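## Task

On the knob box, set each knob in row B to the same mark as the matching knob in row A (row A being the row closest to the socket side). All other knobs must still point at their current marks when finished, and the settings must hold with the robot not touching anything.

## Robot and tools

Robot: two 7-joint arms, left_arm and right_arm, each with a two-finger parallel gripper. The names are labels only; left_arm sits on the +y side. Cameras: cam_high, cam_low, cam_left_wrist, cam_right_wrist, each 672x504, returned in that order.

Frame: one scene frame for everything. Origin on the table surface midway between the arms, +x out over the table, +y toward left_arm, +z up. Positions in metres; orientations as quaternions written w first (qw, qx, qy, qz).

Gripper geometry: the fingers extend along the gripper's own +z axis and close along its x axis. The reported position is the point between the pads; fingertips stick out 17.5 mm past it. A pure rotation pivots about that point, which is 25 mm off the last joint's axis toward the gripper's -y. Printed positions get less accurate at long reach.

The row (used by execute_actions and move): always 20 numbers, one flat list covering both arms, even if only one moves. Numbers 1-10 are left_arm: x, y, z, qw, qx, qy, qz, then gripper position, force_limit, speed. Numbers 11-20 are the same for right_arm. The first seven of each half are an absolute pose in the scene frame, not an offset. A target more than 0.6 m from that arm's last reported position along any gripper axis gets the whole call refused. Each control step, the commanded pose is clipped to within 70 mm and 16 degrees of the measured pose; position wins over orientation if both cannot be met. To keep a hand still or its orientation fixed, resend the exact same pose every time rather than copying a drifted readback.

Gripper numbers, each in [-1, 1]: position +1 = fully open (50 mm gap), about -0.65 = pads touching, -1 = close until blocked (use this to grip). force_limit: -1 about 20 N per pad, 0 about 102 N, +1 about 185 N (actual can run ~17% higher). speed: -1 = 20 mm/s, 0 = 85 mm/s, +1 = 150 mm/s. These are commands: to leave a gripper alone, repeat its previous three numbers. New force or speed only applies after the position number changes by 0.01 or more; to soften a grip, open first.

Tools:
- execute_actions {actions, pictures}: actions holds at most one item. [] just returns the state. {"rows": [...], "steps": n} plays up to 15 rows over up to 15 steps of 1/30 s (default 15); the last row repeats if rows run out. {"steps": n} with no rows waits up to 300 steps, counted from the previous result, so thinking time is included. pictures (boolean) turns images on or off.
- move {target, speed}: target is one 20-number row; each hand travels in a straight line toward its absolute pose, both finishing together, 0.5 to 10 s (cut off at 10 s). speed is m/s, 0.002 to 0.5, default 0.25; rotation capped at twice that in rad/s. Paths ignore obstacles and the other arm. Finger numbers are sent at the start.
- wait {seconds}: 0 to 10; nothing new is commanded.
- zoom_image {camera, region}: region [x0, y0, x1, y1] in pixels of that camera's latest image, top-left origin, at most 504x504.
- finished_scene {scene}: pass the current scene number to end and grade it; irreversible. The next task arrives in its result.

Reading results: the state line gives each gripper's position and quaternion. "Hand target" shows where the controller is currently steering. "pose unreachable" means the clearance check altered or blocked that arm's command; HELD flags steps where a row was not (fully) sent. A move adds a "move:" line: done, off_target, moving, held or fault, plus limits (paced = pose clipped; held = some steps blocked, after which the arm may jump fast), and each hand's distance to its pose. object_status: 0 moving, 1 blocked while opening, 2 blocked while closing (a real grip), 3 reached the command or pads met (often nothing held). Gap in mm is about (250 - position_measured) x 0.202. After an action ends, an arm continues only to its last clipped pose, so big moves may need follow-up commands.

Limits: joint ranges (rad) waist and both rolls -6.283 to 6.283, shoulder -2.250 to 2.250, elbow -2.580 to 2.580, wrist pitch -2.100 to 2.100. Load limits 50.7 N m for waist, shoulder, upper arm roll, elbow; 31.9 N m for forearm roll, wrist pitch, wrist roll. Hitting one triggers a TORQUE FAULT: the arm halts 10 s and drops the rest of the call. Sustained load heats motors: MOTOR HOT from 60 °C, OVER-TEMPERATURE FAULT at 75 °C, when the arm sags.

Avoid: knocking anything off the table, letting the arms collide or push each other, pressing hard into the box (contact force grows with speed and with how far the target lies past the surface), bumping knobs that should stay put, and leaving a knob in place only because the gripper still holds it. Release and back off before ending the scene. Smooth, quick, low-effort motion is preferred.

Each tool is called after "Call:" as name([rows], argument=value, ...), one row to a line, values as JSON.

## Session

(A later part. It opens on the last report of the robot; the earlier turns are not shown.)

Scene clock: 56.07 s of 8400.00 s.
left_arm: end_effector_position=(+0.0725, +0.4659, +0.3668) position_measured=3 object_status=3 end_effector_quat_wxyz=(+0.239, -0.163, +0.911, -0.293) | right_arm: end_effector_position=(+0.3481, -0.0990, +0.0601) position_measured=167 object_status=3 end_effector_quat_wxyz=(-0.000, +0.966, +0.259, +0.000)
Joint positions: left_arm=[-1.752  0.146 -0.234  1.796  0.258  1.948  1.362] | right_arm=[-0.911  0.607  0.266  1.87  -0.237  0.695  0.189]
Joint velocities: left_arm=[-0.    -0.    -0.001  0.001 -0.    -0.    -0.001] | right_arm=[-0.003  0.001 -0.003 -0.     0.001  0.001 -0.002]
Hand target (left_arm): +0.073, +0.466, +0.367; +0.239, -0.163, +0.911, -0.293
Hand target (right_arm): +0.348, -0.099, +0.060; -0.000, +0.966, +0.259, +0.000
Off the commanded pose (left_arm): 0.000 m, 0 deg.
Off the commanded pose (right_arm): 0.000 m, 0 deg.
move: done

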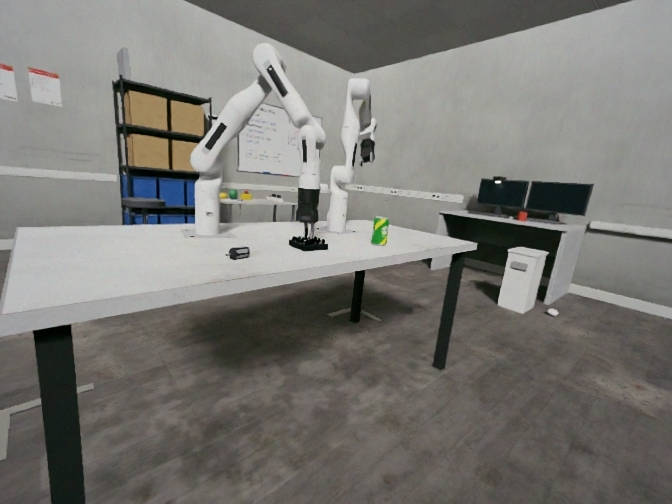

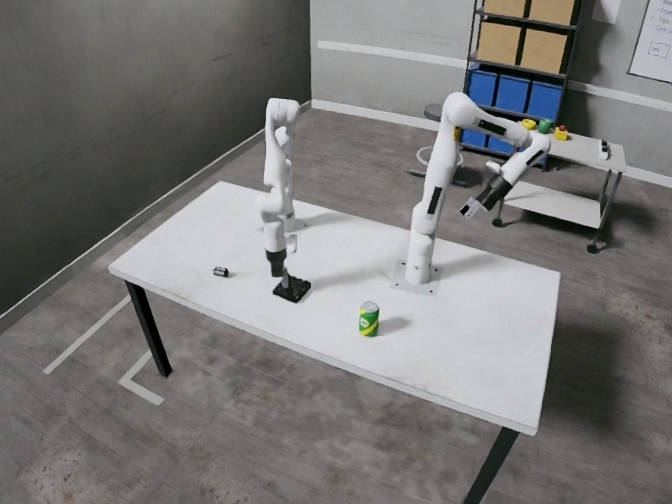

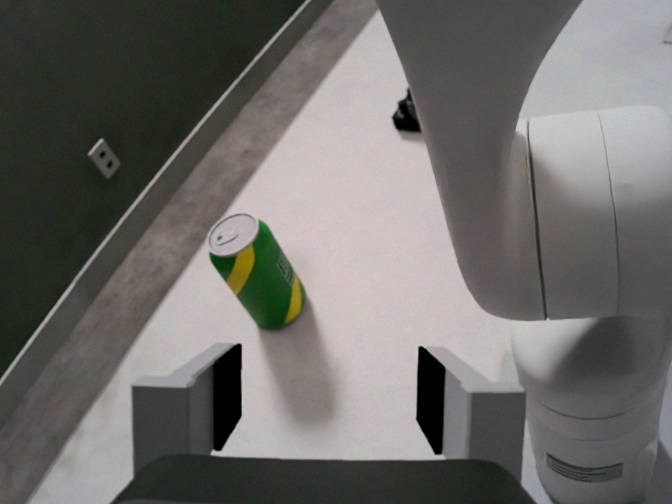

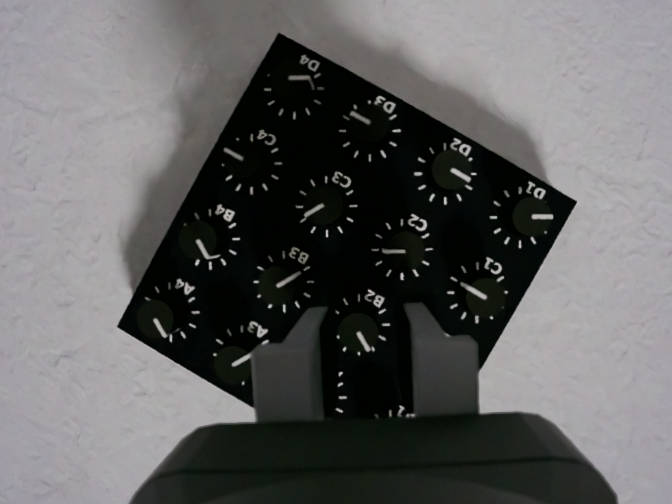

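Call:
move(target=[0.0725,0.4659,0.3668,0.239,-0.163,0.911,-0.293,1,0,0,0.3458,-0.1014,0.055,0,0.9659,0.2588,0,-0.1,-0.8,-0.3], speed=0.03)

Call:
move(target=[0.0725,0.4659,0.3668,0.239,-0.163,0.911,-0.293,1,0,0,0.3458,-0.1014,0.043,0,0.9659,0.2588,0,-0.1,-0.8,-0.3], speed=0.025)

Call:
zoom_image(camera="cam_right_wrist", region=[230, 200, 500, 420])

Scene clock: 65.00 s of 8400.00 s.
left_arm: end_effector_position=(+0.0725, +0.4659, +0.3668) position_measured=3 object_status=3 end_effector_quat_wxyz=(+0.239, -0.163, +0.911, -0.293) | right_arm: end_effector_position=(+0.3458, -0.1014, +0.0550) position_measured=167 object_status=3 end_effector_quat_wxyz=(-0.000, +0.966, +0.259, +0.000)
Joint positions: left_arm=[-1.752  0.146 -0.234  1.796  0.258  1.948  1.362] | right_arm=[-0.907  0.612  0.262  1.884 -0.24   0.676  0.194]
Joint velocities: left_arm=[-0.    -0.     0.001 -0.001 -0.    -0.     0.   ] | right_arm=[ 0.001 -0.002  0.     0.001  0.001 -0.001  0.   ]
Hand target (left_arm): +0.073, +0.466, +0.367; +0.239, -0.163, +0.911, -0.293
Hand target (right_arm): +0.346, -0.101, +0.055; -0.000, +0.966, +0.259, -0.000
Off the commanded pose (left_arm): 0.000 m, 0 deg.
Off the commanded pose (right_arm): 0.000 m, 0 deg.
After step 90, 5.23 s passed at rest.
move: done

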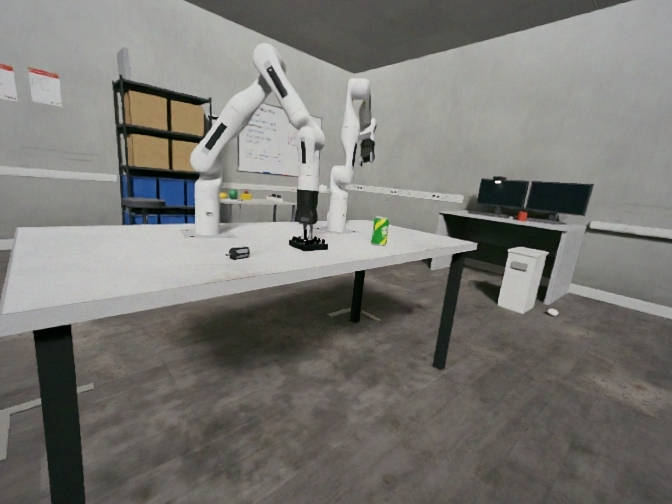

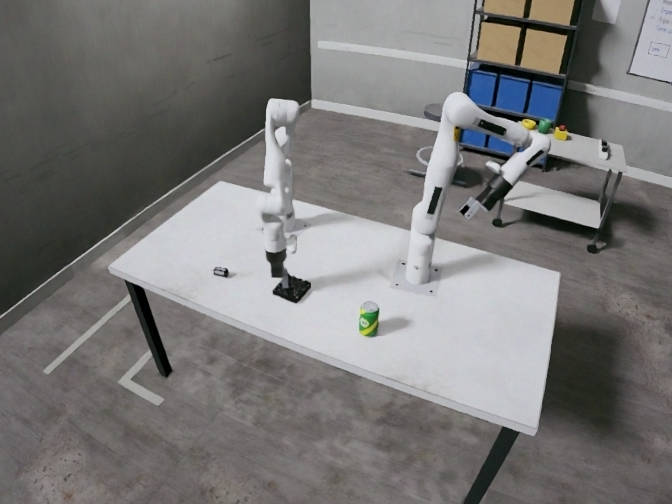

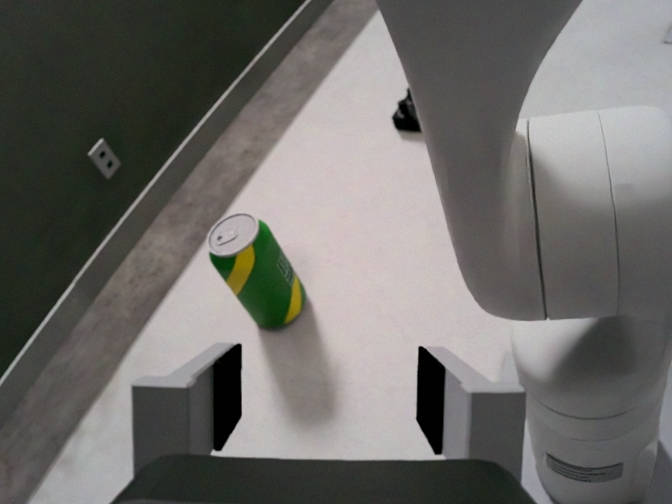

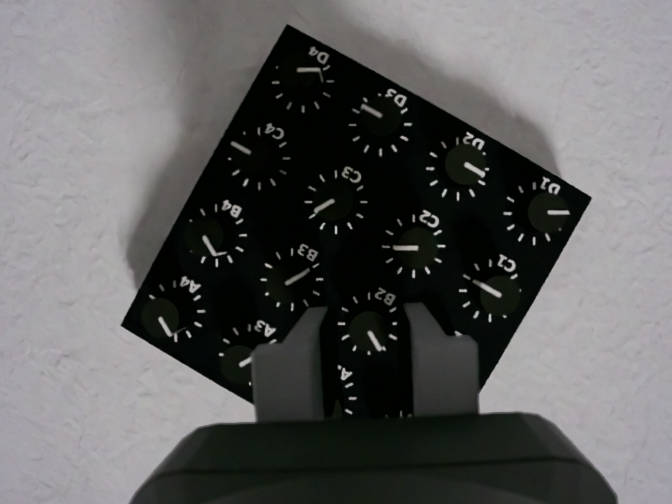

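Scene clock: 65.70 s of 8400.00 s.
left_arm: end_effector_position=(+0.0725, +0.4659, +0.3668) position_measured=3 object_status=3 end_effector_quat_wxyz=(+0.239, -0.163, +0.911, -0.293) | right_arm: end_effector_position=(+0.3458, -0.1013, +0.0431) position_measured=167 object_status=3 end_effector_quat_wxyz=(-0.000, +0.966, +0.259, +0.000)
Joint positions: left_arm=[-1.752  0.146 -0.234  1.796  0.258  1.948  1.362] | right_arm=[-0.9    0.635  0.252  1.893 -0.249  0.644  0.202]
Joint velocities: left_arm=[ 0.    -0.001  0.     0.    -0.001  0.    -0.   ] | right_arm=[ 0.001  0.002  0.     0.    -0.     0.    -0.   ]
Hand target (left_arm): +0.073, +0.466, +0.367; +0.239, -0.163, +0.911, -0.293
Hand target (right_arm): +0.346, -0.101, +0.043; +0.000, +0.966, +0.259, +0.000
Off the commanded pose (left_arm): 0.000 m, 0 deg.
Off the commanded pose (right_arm): 0.000 m, 0 deg.
move: done

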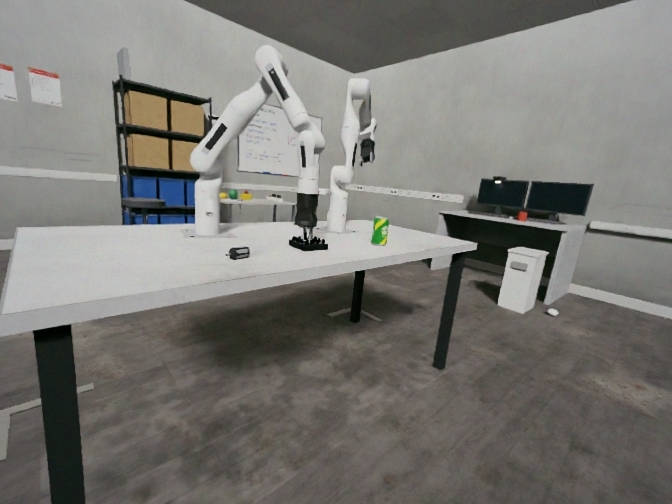

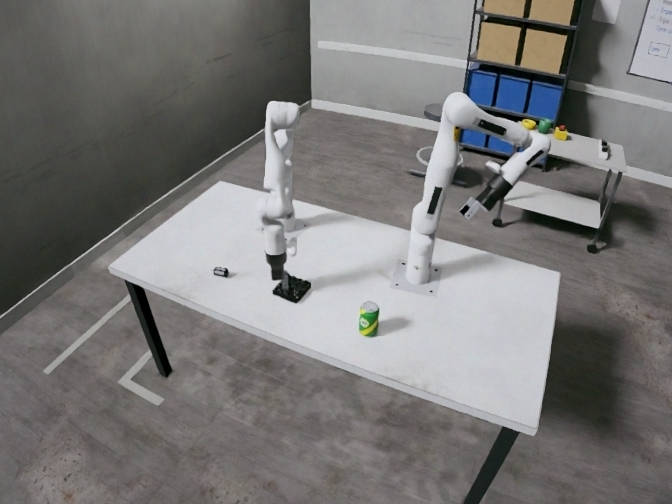

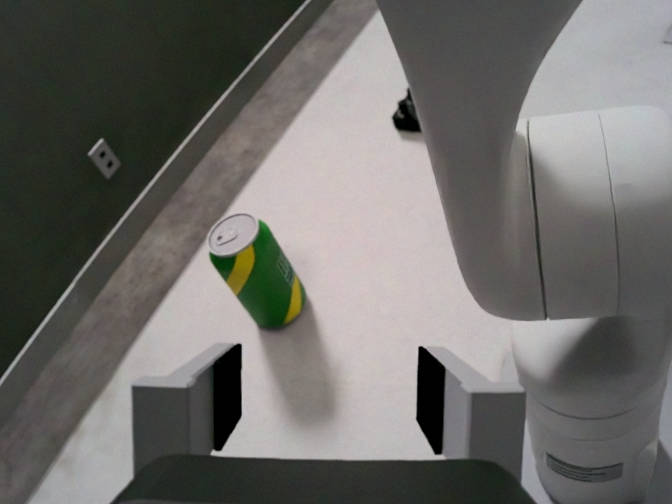

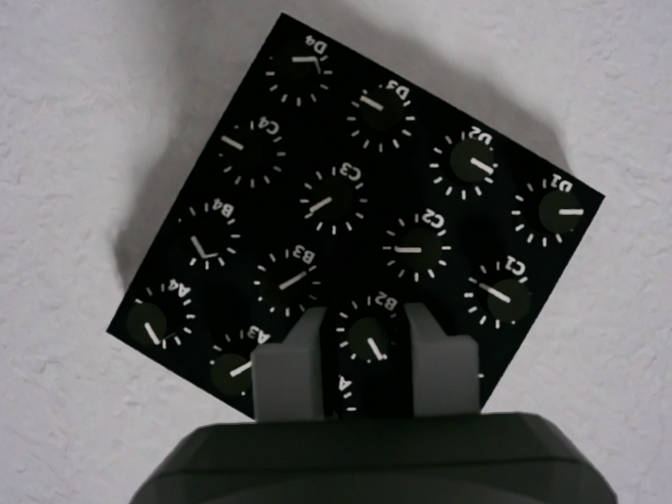

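Region (230, 200, 500, 420) of cam_right_wrist's 672x504 image, scaled by 1.867; it fills the top 411 rows of this view, and the rest is white.

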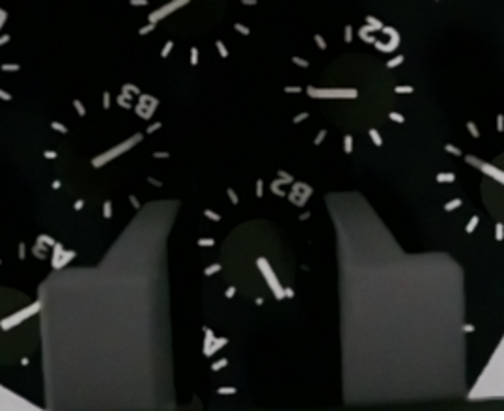

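Call:
move(target=[0.0725,0.4659,0.3668,0.239,-0.163,0.911,-0.293,1,0,0,0.3458,-0.1014,0.043,0,0.9659,0.2588,0,-1,-0.8,-0.7])

Call:
move(target=[0.0725,0.4659,0.3668,0.239,-0.163,0.911,-0.293,1,0,0,0.3468,-0.101,0.043,0,0.7934,-0.6088,0,-1,-0.8,-0.7], speed=0.25)

Scene clock: 76.83 s of 8400.00 s.
left_arm: end_effector_position=(+0.0725, +0.4659, +0.3668) position_measured=3 object_status=3 end_effector_quat_wxyz=(+0.239, -0.163, +0.911, -0.293) | right_arm: end_effector_position=(+0.3461, -0.1013, +0.0431) position_measured=198 object_status=2 end_effector_quat_wxyz=(-0.000, +0.966, +0.259, +0.000)
Joint positions: left_arm=[-1.752  0.146 -0.234  1.796  0.258  1.948  1.362] | right_arm=[-0.899  0.635  0.252  1.893 -0.249  0.643  0.202]
Joint velocities: left_arm=[ 0.    -0.001  0.    -0.    -0.001  0.    -0.   ] | right_arm=[-0.    -0.    -0.     0.     0.     0.001  0.   ]
Hand target (left_arm): +0.073, +0.466, +0.367; +0.239, -0.163, +0.911, -0.293
Hand target (right_arm): +0.346, -0.101, +0.043; -0.000, +0.966, +0.259, +0.000
Off the commanded pose (left_arm): 0.000 m, 0 deg.
Off the commanded pose (right_arm): 0.000 m, 0 deg.
After step 90, 7.43 s passed at rest.
move: done

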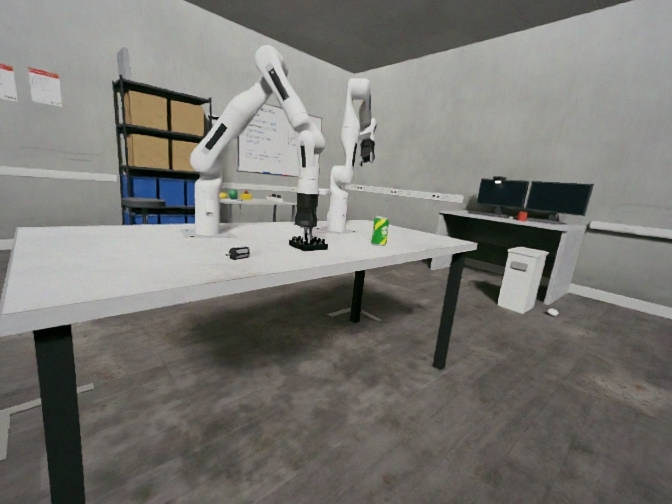

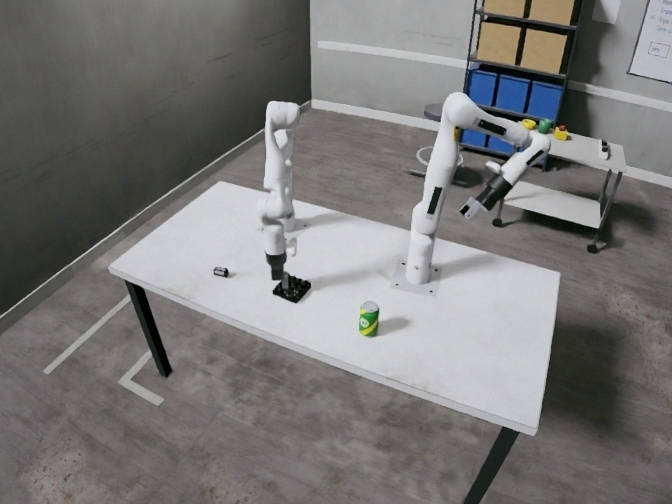

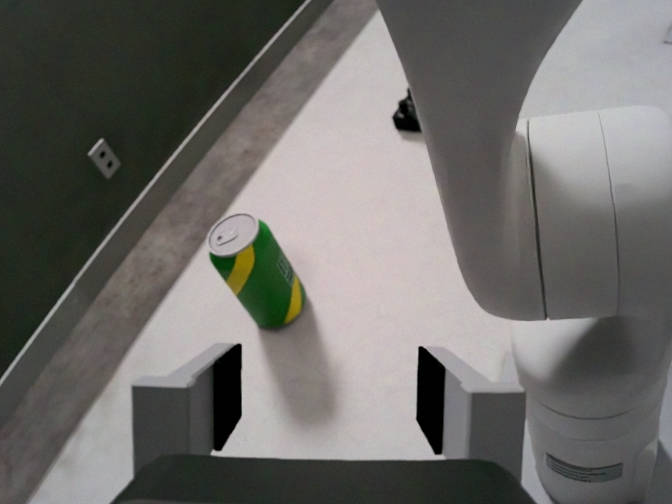

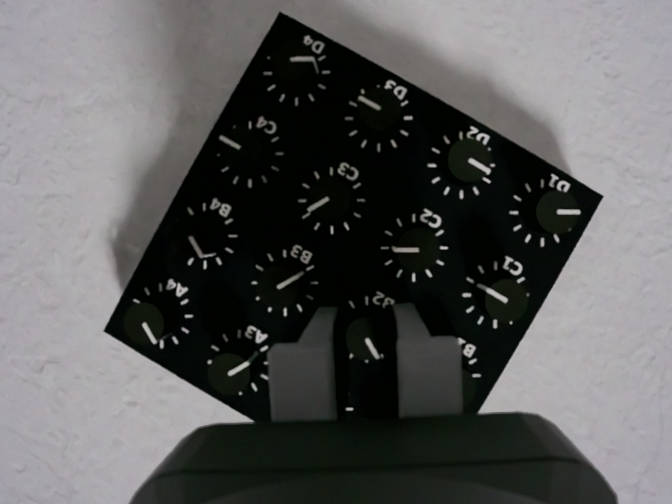

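Scene clock: 80.97 s of 8400.00 s.
left_arm: end_effector_position=(+0.0725, +0.4659, +0.3668) position_measured=3 object_status=3 end_effector_quat_wxyz=(+0.239, -0.163, +0.911, -0.293) | right_arm: end_effector_position=(+0.3463, -0.1004, +0.0431) position_measured=198 object_status=2 end_effector_quat_wxyz=(-0.000, +0.794, -0.609, -0.001)
Joint positions: left_arm=[-1.752  0.146 -0.234  1.796  0.258  1.948  1.362] | right_arm=[-1.31   0.721  0.758  1.982 -0.742  0.739 -1.232]
Joint velocities: left_arm=[-0.     0.001  0.     0.002  0.001 -0.    -0.   ] | right_arm=[ 0.     0.004 -0.001 -0.    -0.002 -0.002  0.   ]
Hand target (left_arm): +0.073, +0.466, +0.367; +0.239, -0.163, +0.911, -0.293
Hand target (right_arm): +0.347, -0.101, +0.043; -0.001, +0.793, -0.609, -0.000
Off the commanded pose (left_arm): 0.000 m, 0 deg.
Off the commanded pose (right_arm): 0.001 m, 0 deg.
move: done

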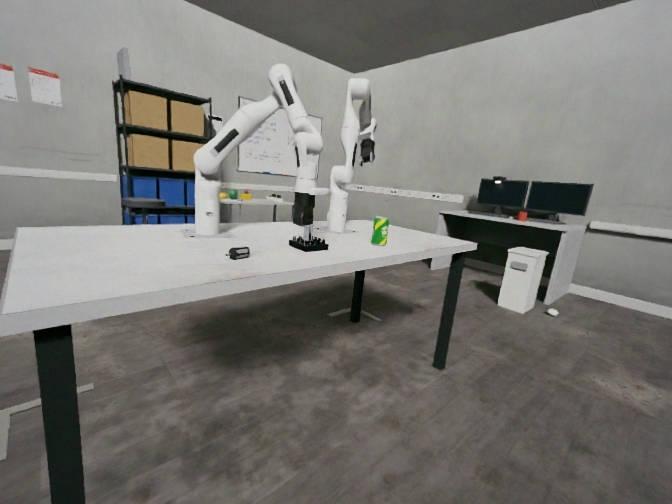

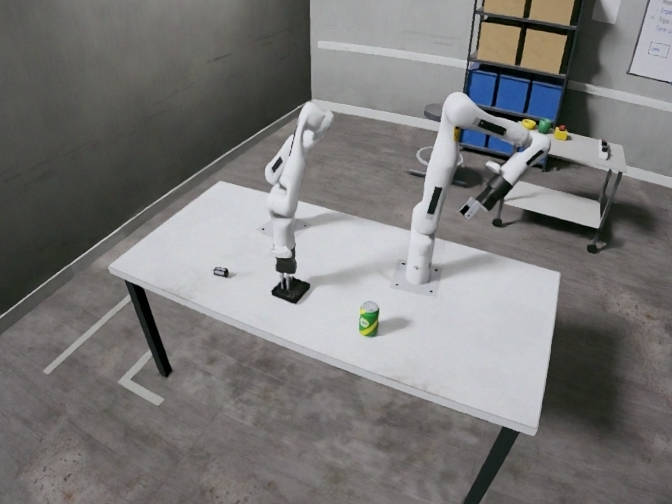

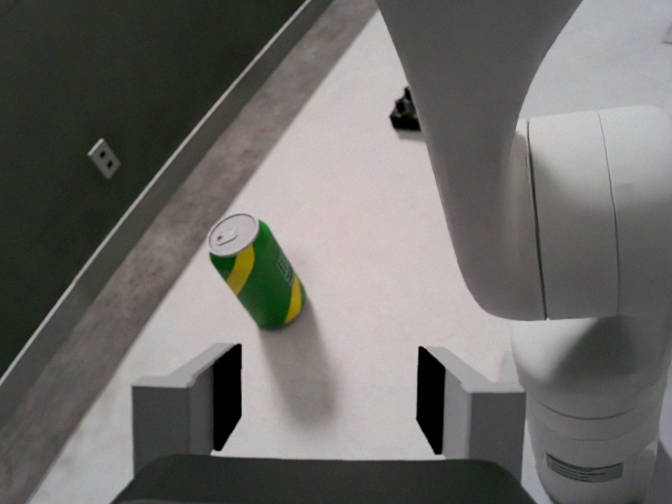

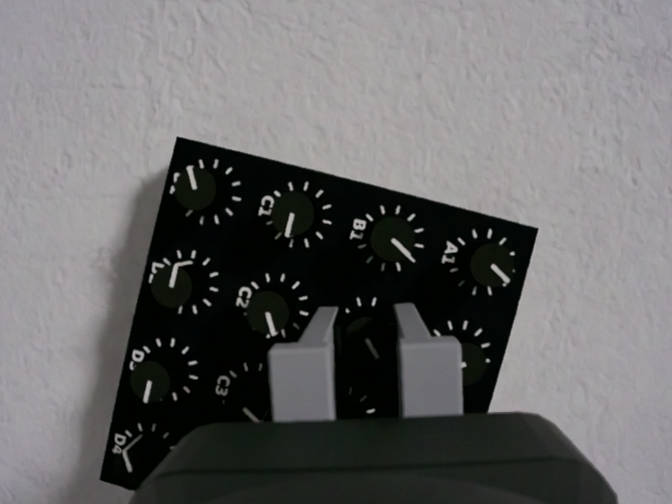

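Call:
move(target=[0.0725,0.4659,0.3668,0.239,-0.163,0.911,-0.293,1,0,0,0.3468,-0.100,0.043,0,0.3827,-0.9239,0,-1,-0.8,-0.7], speed=0.2)

Scene clock: 90.53 s of 8400.00 s.
left_arm: end_effector_position=(+0.0725, +0.4659, +0.3668) position_measured=3 object_status=3 end_effector_quat_wxyz=(+0.239, -0.163, +0.911, -0.293) | right_arm: end_effector_position=(+0.3469, -0.0995, +0.0432) position_measured=198 object_status=2 end_effector_quat_wxyz=(+0.000, -0.383, +0.924, +0.000)
Joint positions: left_arm=[-1.752  0.146 -0.234  1.796  0.258  1.948  1.362] | right_arm=[-1.467  0.877  1.017  1.92  -0.956  0.929 -2.144]
Joint velocities: left_arm=[ 0.    -0.     0.001 -0.001  0.001  0.    -0.   ] | right_arm=[-0.001  0.002  0.001 -0.001  0.002 -0.    -0.001]
Hand target (left_arm): +0.073, +0.466, +0.367; +0.239, -0.163, +0.911, -0.293
Hand target (right_arm): +0.347, -0.100, +0.043; +0.000, -0.383, +0.924, +0.000
Off the commanded pose (left_arm): 0.000 m, 0 deg.
Off the commanded pose (right_arm): 0.001 m, 0 deg.
After step 90, 3.67 s passed at rest.
move: done

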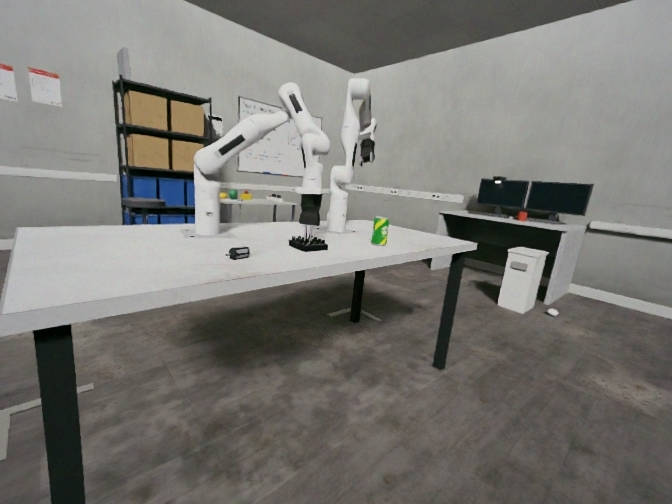

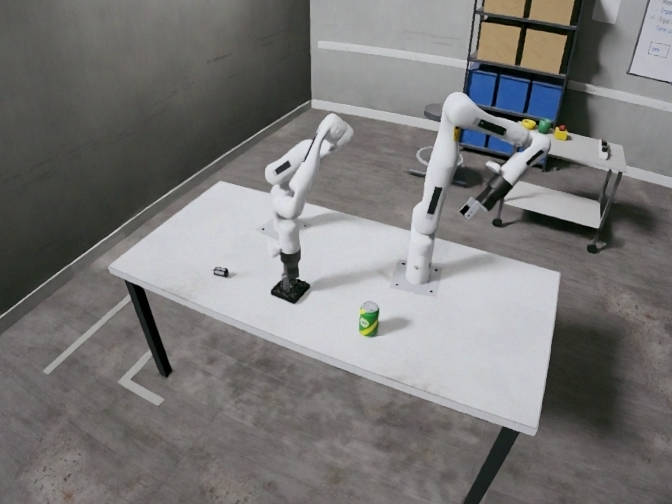

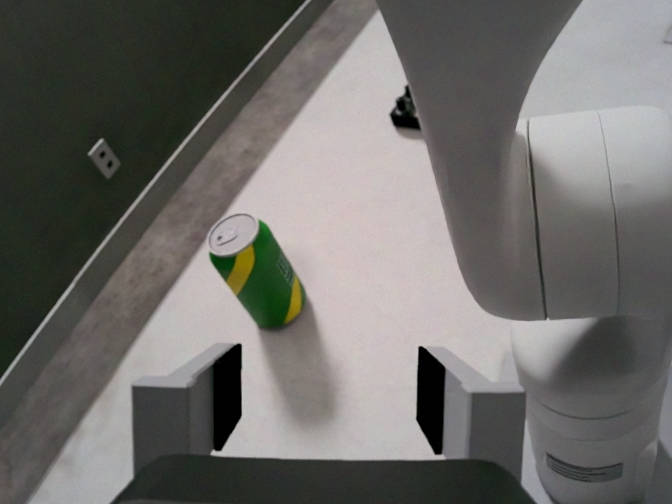

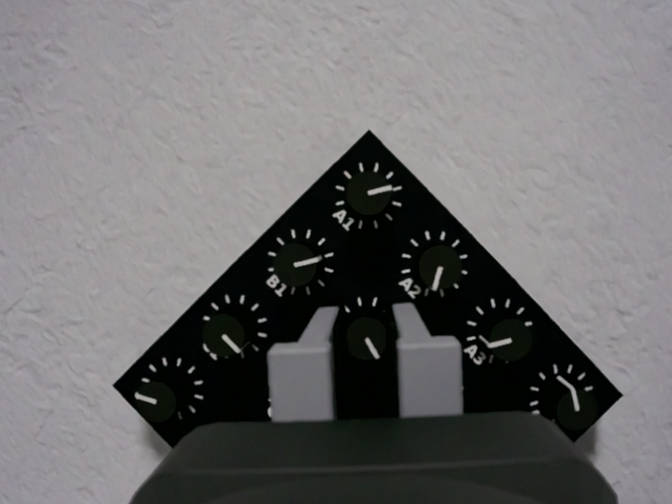

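Call:
move(target=[0.0725,0.4659,0.3668,0.239,-0.163,0.911,-0.293,1,0,0,0.3468,-0.0995,0.043,0,0,-1,0,-1,-0.8,-0.7], speed=0.2)

Call:
zoom_image(camera="cam_right_wrist", region=[230, 160, 500, 420])

Scene clock: 98.90 s of 8400.00 s.
left_arm: end_effector_position=(+0.0725, +0.4659, +0.3668) position_measured=3 object_status=3 end_effector_quat_wxyz=(+0.239, -0.163, +0.911, -0.293) | right_arm: end_effector_position=(+0.3472, -0.0993, +0.0433) position_measured=198 object_status=2 end_effector_quat_wxyz=(+0.001, -0.000, +1.000, +0.000)
Joint positions: left_arm=[-1.752  0.146 -0.234  1.796  0.258  1.948  1.362] | right_arm=[-1.495  1.002  1.168  1.856 -1.071  1.083 -2.853]
Joint velocities: left_arm=[ 0.    -0.     0.001 -0.     0.     0.     0.   ] | right_arm=[-0.     0.    -0.001 -0.001  0.001 -0.    -0.002]
Hand target (left_arm): +0.073, +0.466, +0.367; +0.239, -0.163, +0.911, -0.293
Hand target (right_arm): +0.347, -0.099, +0.043; +0.000, -0.000, +1.000, +0.000
Off the commanded pose (left_arm): 0.000 m, 0 deg.
Off the commanded pose (right_arm): 0.001 m, 0 deg.
After step 90, 3.10 s passed at rest.
move: done

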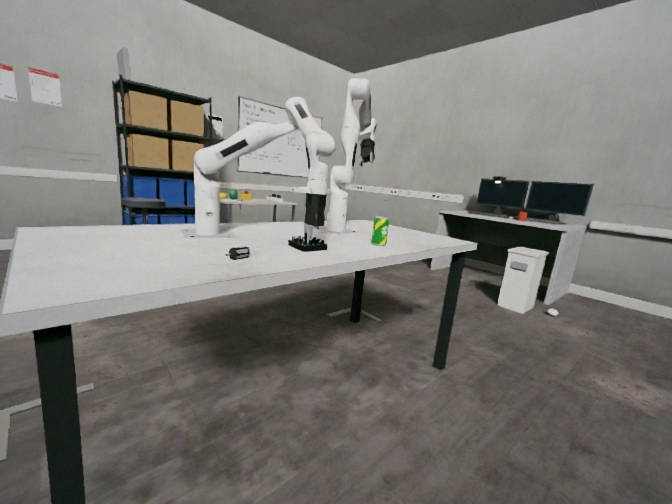

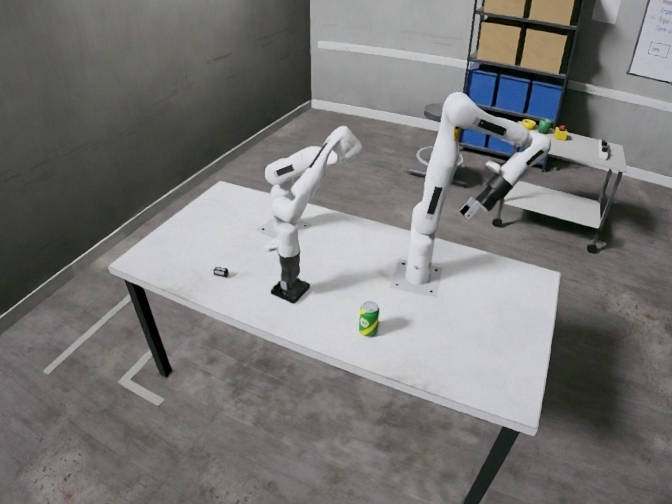

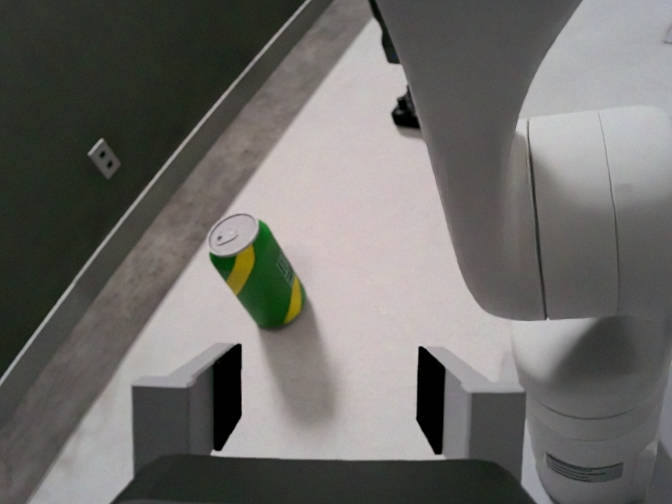

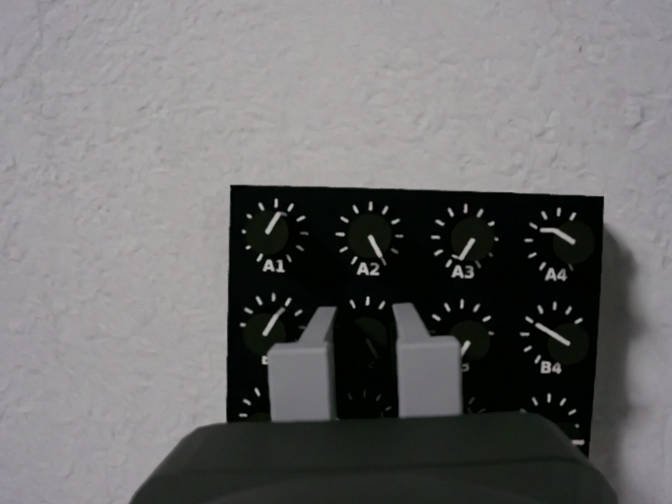

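Region (230, 160, 500, 420) of cam_right_wrist's 672x504 image, scaled by 1.867; it fills the top 485 rows of this view, and the rest is white.

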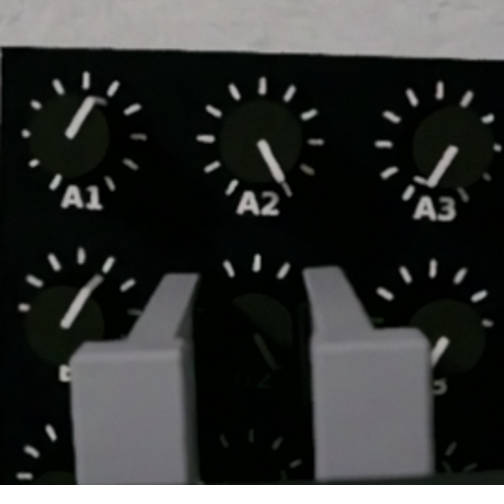

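Call:
move(target=[0.0725,0.4659,0.3668,0.239,-0.163,0.911,-0.293,1,0,0,0.3472,-0.0993,0.043,0,0,-1,0,-0.1,-0.8,-0.3])

Call:
move(target=[0.0725,0.4659,0.3668,0.239,-0.163,0.911,-0.293,1,0,0,0.3472,-0.0993,0.075,0,0,-1,0,-0.1,-0.8,-0.3], speed=0.05)

Call:
move(target=[0.0725,0.4659,0.3668,0.239,-0.163,0.911,-0.293,1,0,0,0.335,-0.02,0.12,0,0,-1,0,-0.1,-0.8,-0.3], speed=0.15)

Call:
zoom_image(camera="cam_right_wrist", region=[210, 0, 530, 320])

Scene clock: 107.70 s of 8400.00 s.
left_arm: end_effector_position=(+0.0725, +0.4659, +0.3668) position_measured=3 object_status=3 end_effector_quat_wxyz=(+0.239, -0.163, +0.911, -0.293) | right_arm: end_effector_position=(+0.3472, -0.0993, +0.0430) position_measured=167 object_status=3 end_effector_quat_wxyz=(+0.000, -0.000, +1.000, +0.000)
Joint positions: left_arm=[-1.752  0.146 -0.234  1.796  0.258  1.948  1.362] | right_arm=[-1.494  1.003  1.168  1.855 -1.07   1.084 -2.853]
Joint velocities: left_arm=[ 0.    -0.    -0.    -0.001  0.001 -0.     0.   ] | right_arm=[-0.    -0.001  0.001  0.     0.    -0.    -0.   ]
Hand target (left_arm): +0.073, +0.466, +0.367; +0.239, -0.163, +0.911, -0.293
Hand target (right_arm): +0.347, -0.099, +0.043; -0.000, +0.000, +1.000, -0.000
Off the commanded pose (left_arm): 0.000 m, 0 deg.
Off the commanded pose (right_arm): 0.000 m, 0 deg.
After step 90, 5.10 s passed at rest.
move: done

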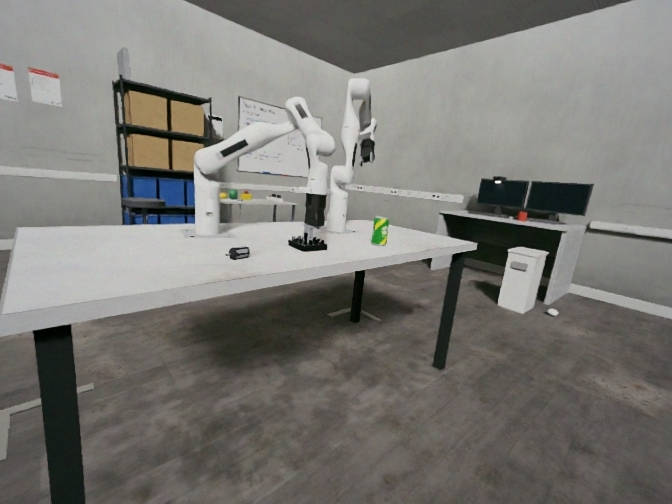

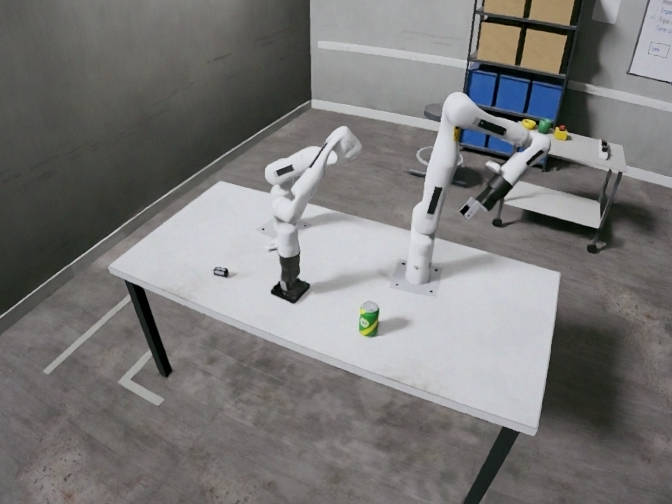

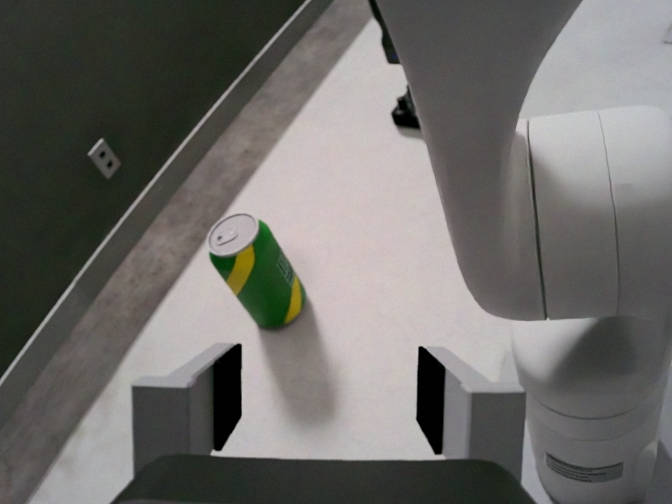

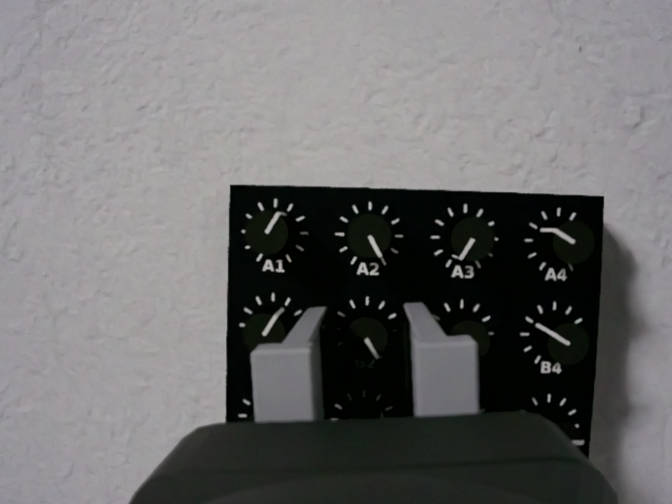

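Scene clock: 108.57 s of 8400.00 s.
left_arm: end_effector_position=(+0.0725, +0.4659, +0.3668) position_measured=3 object_status=3 end_effector_quat_wxyz=(+0.239, -0.163, +0.911, -0.293) | right_arm: end_effector_position=(+0.3472, -0.0995, +0.0749) position_measured=167 object_status=3 end_effector_quat_wxyz=(-0.000, +0.000, +1.000, -0.000)
Joint positions: left_arm=[-1.752  0.146 -0.234  1.796  0.258  1.948  1.362] | right_arm=[-1.515  0.956  1.221  1.829 -1.006  1.14  -2.894]
Joint velocities: left_arm=[-0.    -0.001 -0.     0.001 -0.001 -0.     0.   ] | right_arm=[-0.003 -0.001 -0.    -0.    -0.001  0.     0.   ]
Hand target (left_arm): +0.073, +0.466, +0.367; +0.239, -0.163, +0.911, -0.293
Hand target (right_arm): +0.347, -0.099, +0.075; -0.000, +0.000, +1.000, -0.000
Off the commanded pose (left_arm): 0.000 m, 0 deg.
Off the commanded pose (right_arm): 0.000 m, 0 deg.
move: done

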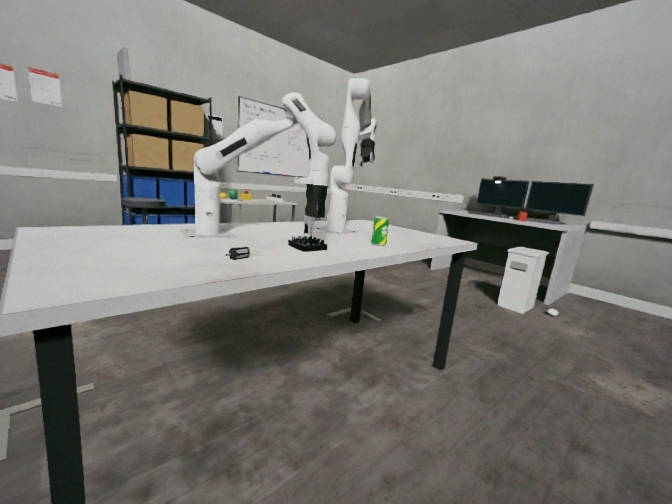

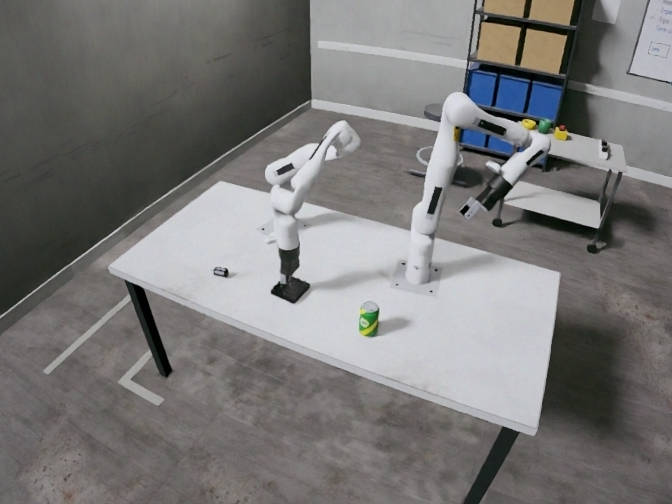

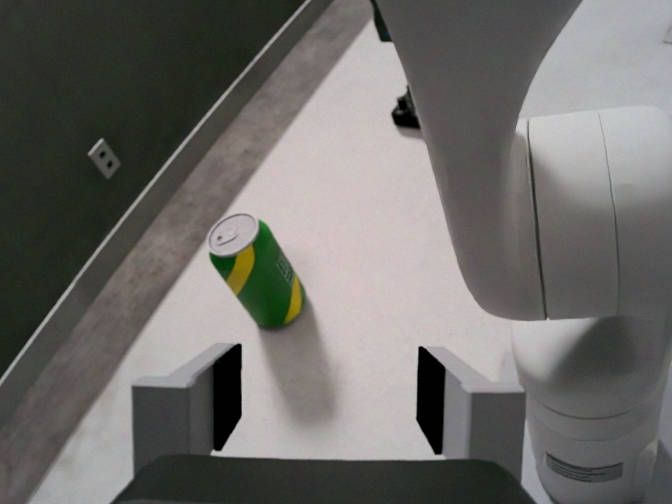

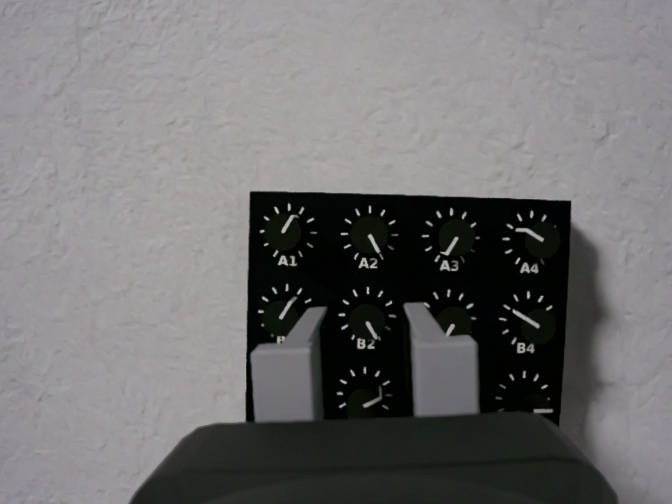

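Scene clock: 109.53 s of 8400.00 s.
left_arm: end_effector_position=(+0.0725, +0.4659, +0.3668) position_measured=3 object_status=3 end_effector_quat_wxyz=(+0.239, -0.163, +0.911, -0.293) | right_arm: end_effector_position=(+0.3349, -0.0202, +0.1200) position_measured=167 object_status=3 end_effector_quat_wxyz=(-0.000, +0.000, +1.000, -0.000)
Joint positions: left_arm=[-1.752  0.146 -0.234  1.796  0.258  1.948  1.362] | right_arm=[-1.628  0.954  1.273  1.636 -0.946  1.29  -3.147]
Joint velocities: left_arm=[-0.001 -0.001  0.     0.     0.001  0.    -0.   ] | right_arm=[-0.002  0.001 -0.    -0.001  0.    -0.    -0.001]
Hand target (left_arm): +0.073, +0.466, +0.367; +0.239, -0.163, +0.911, -0.293
Hand target (right_arm): +0.335, -0.020, +0.120; -0.000, -0.000, +1.000, -0.000
Off the commanded pose (left_arm): 0.000 m, 0 deg.
Off the commanded pose (right_arm): 0.000 m, 0 deg.
move: done

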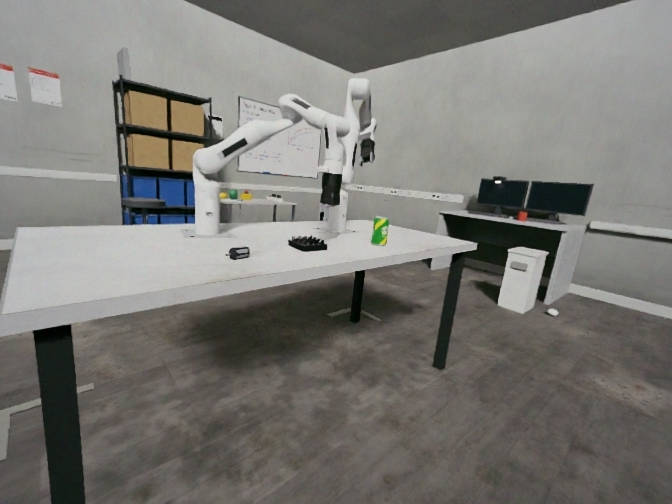

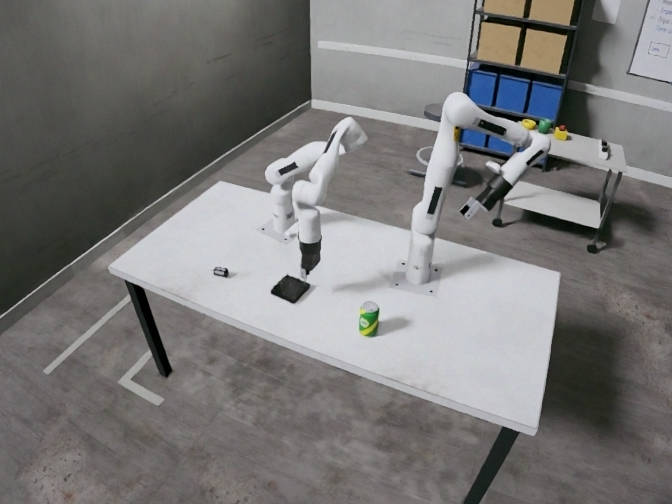

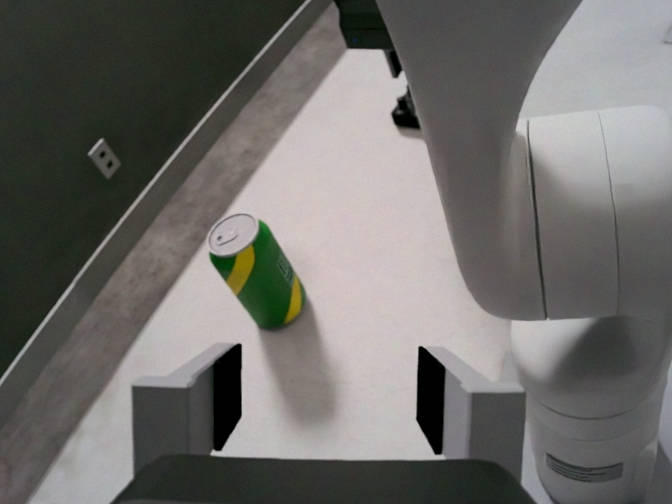

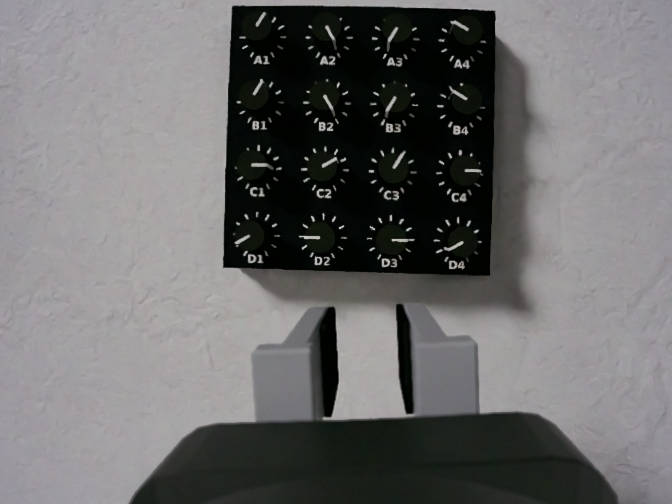

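Region (210, 0, 530, 320) of cam_right_wrist's 672x504 image, scaled by 1.575.

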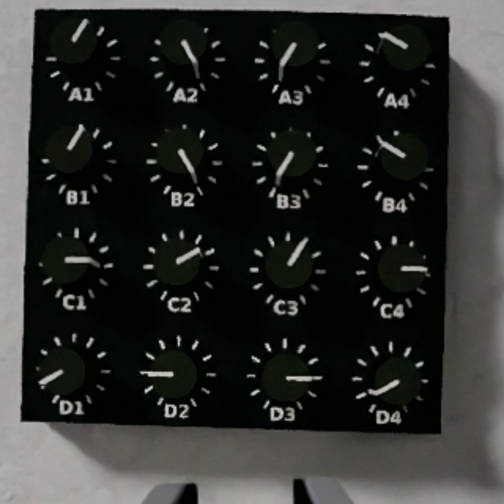

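Call:
finished_scene(scene=2)

The scene is finished: the task was done.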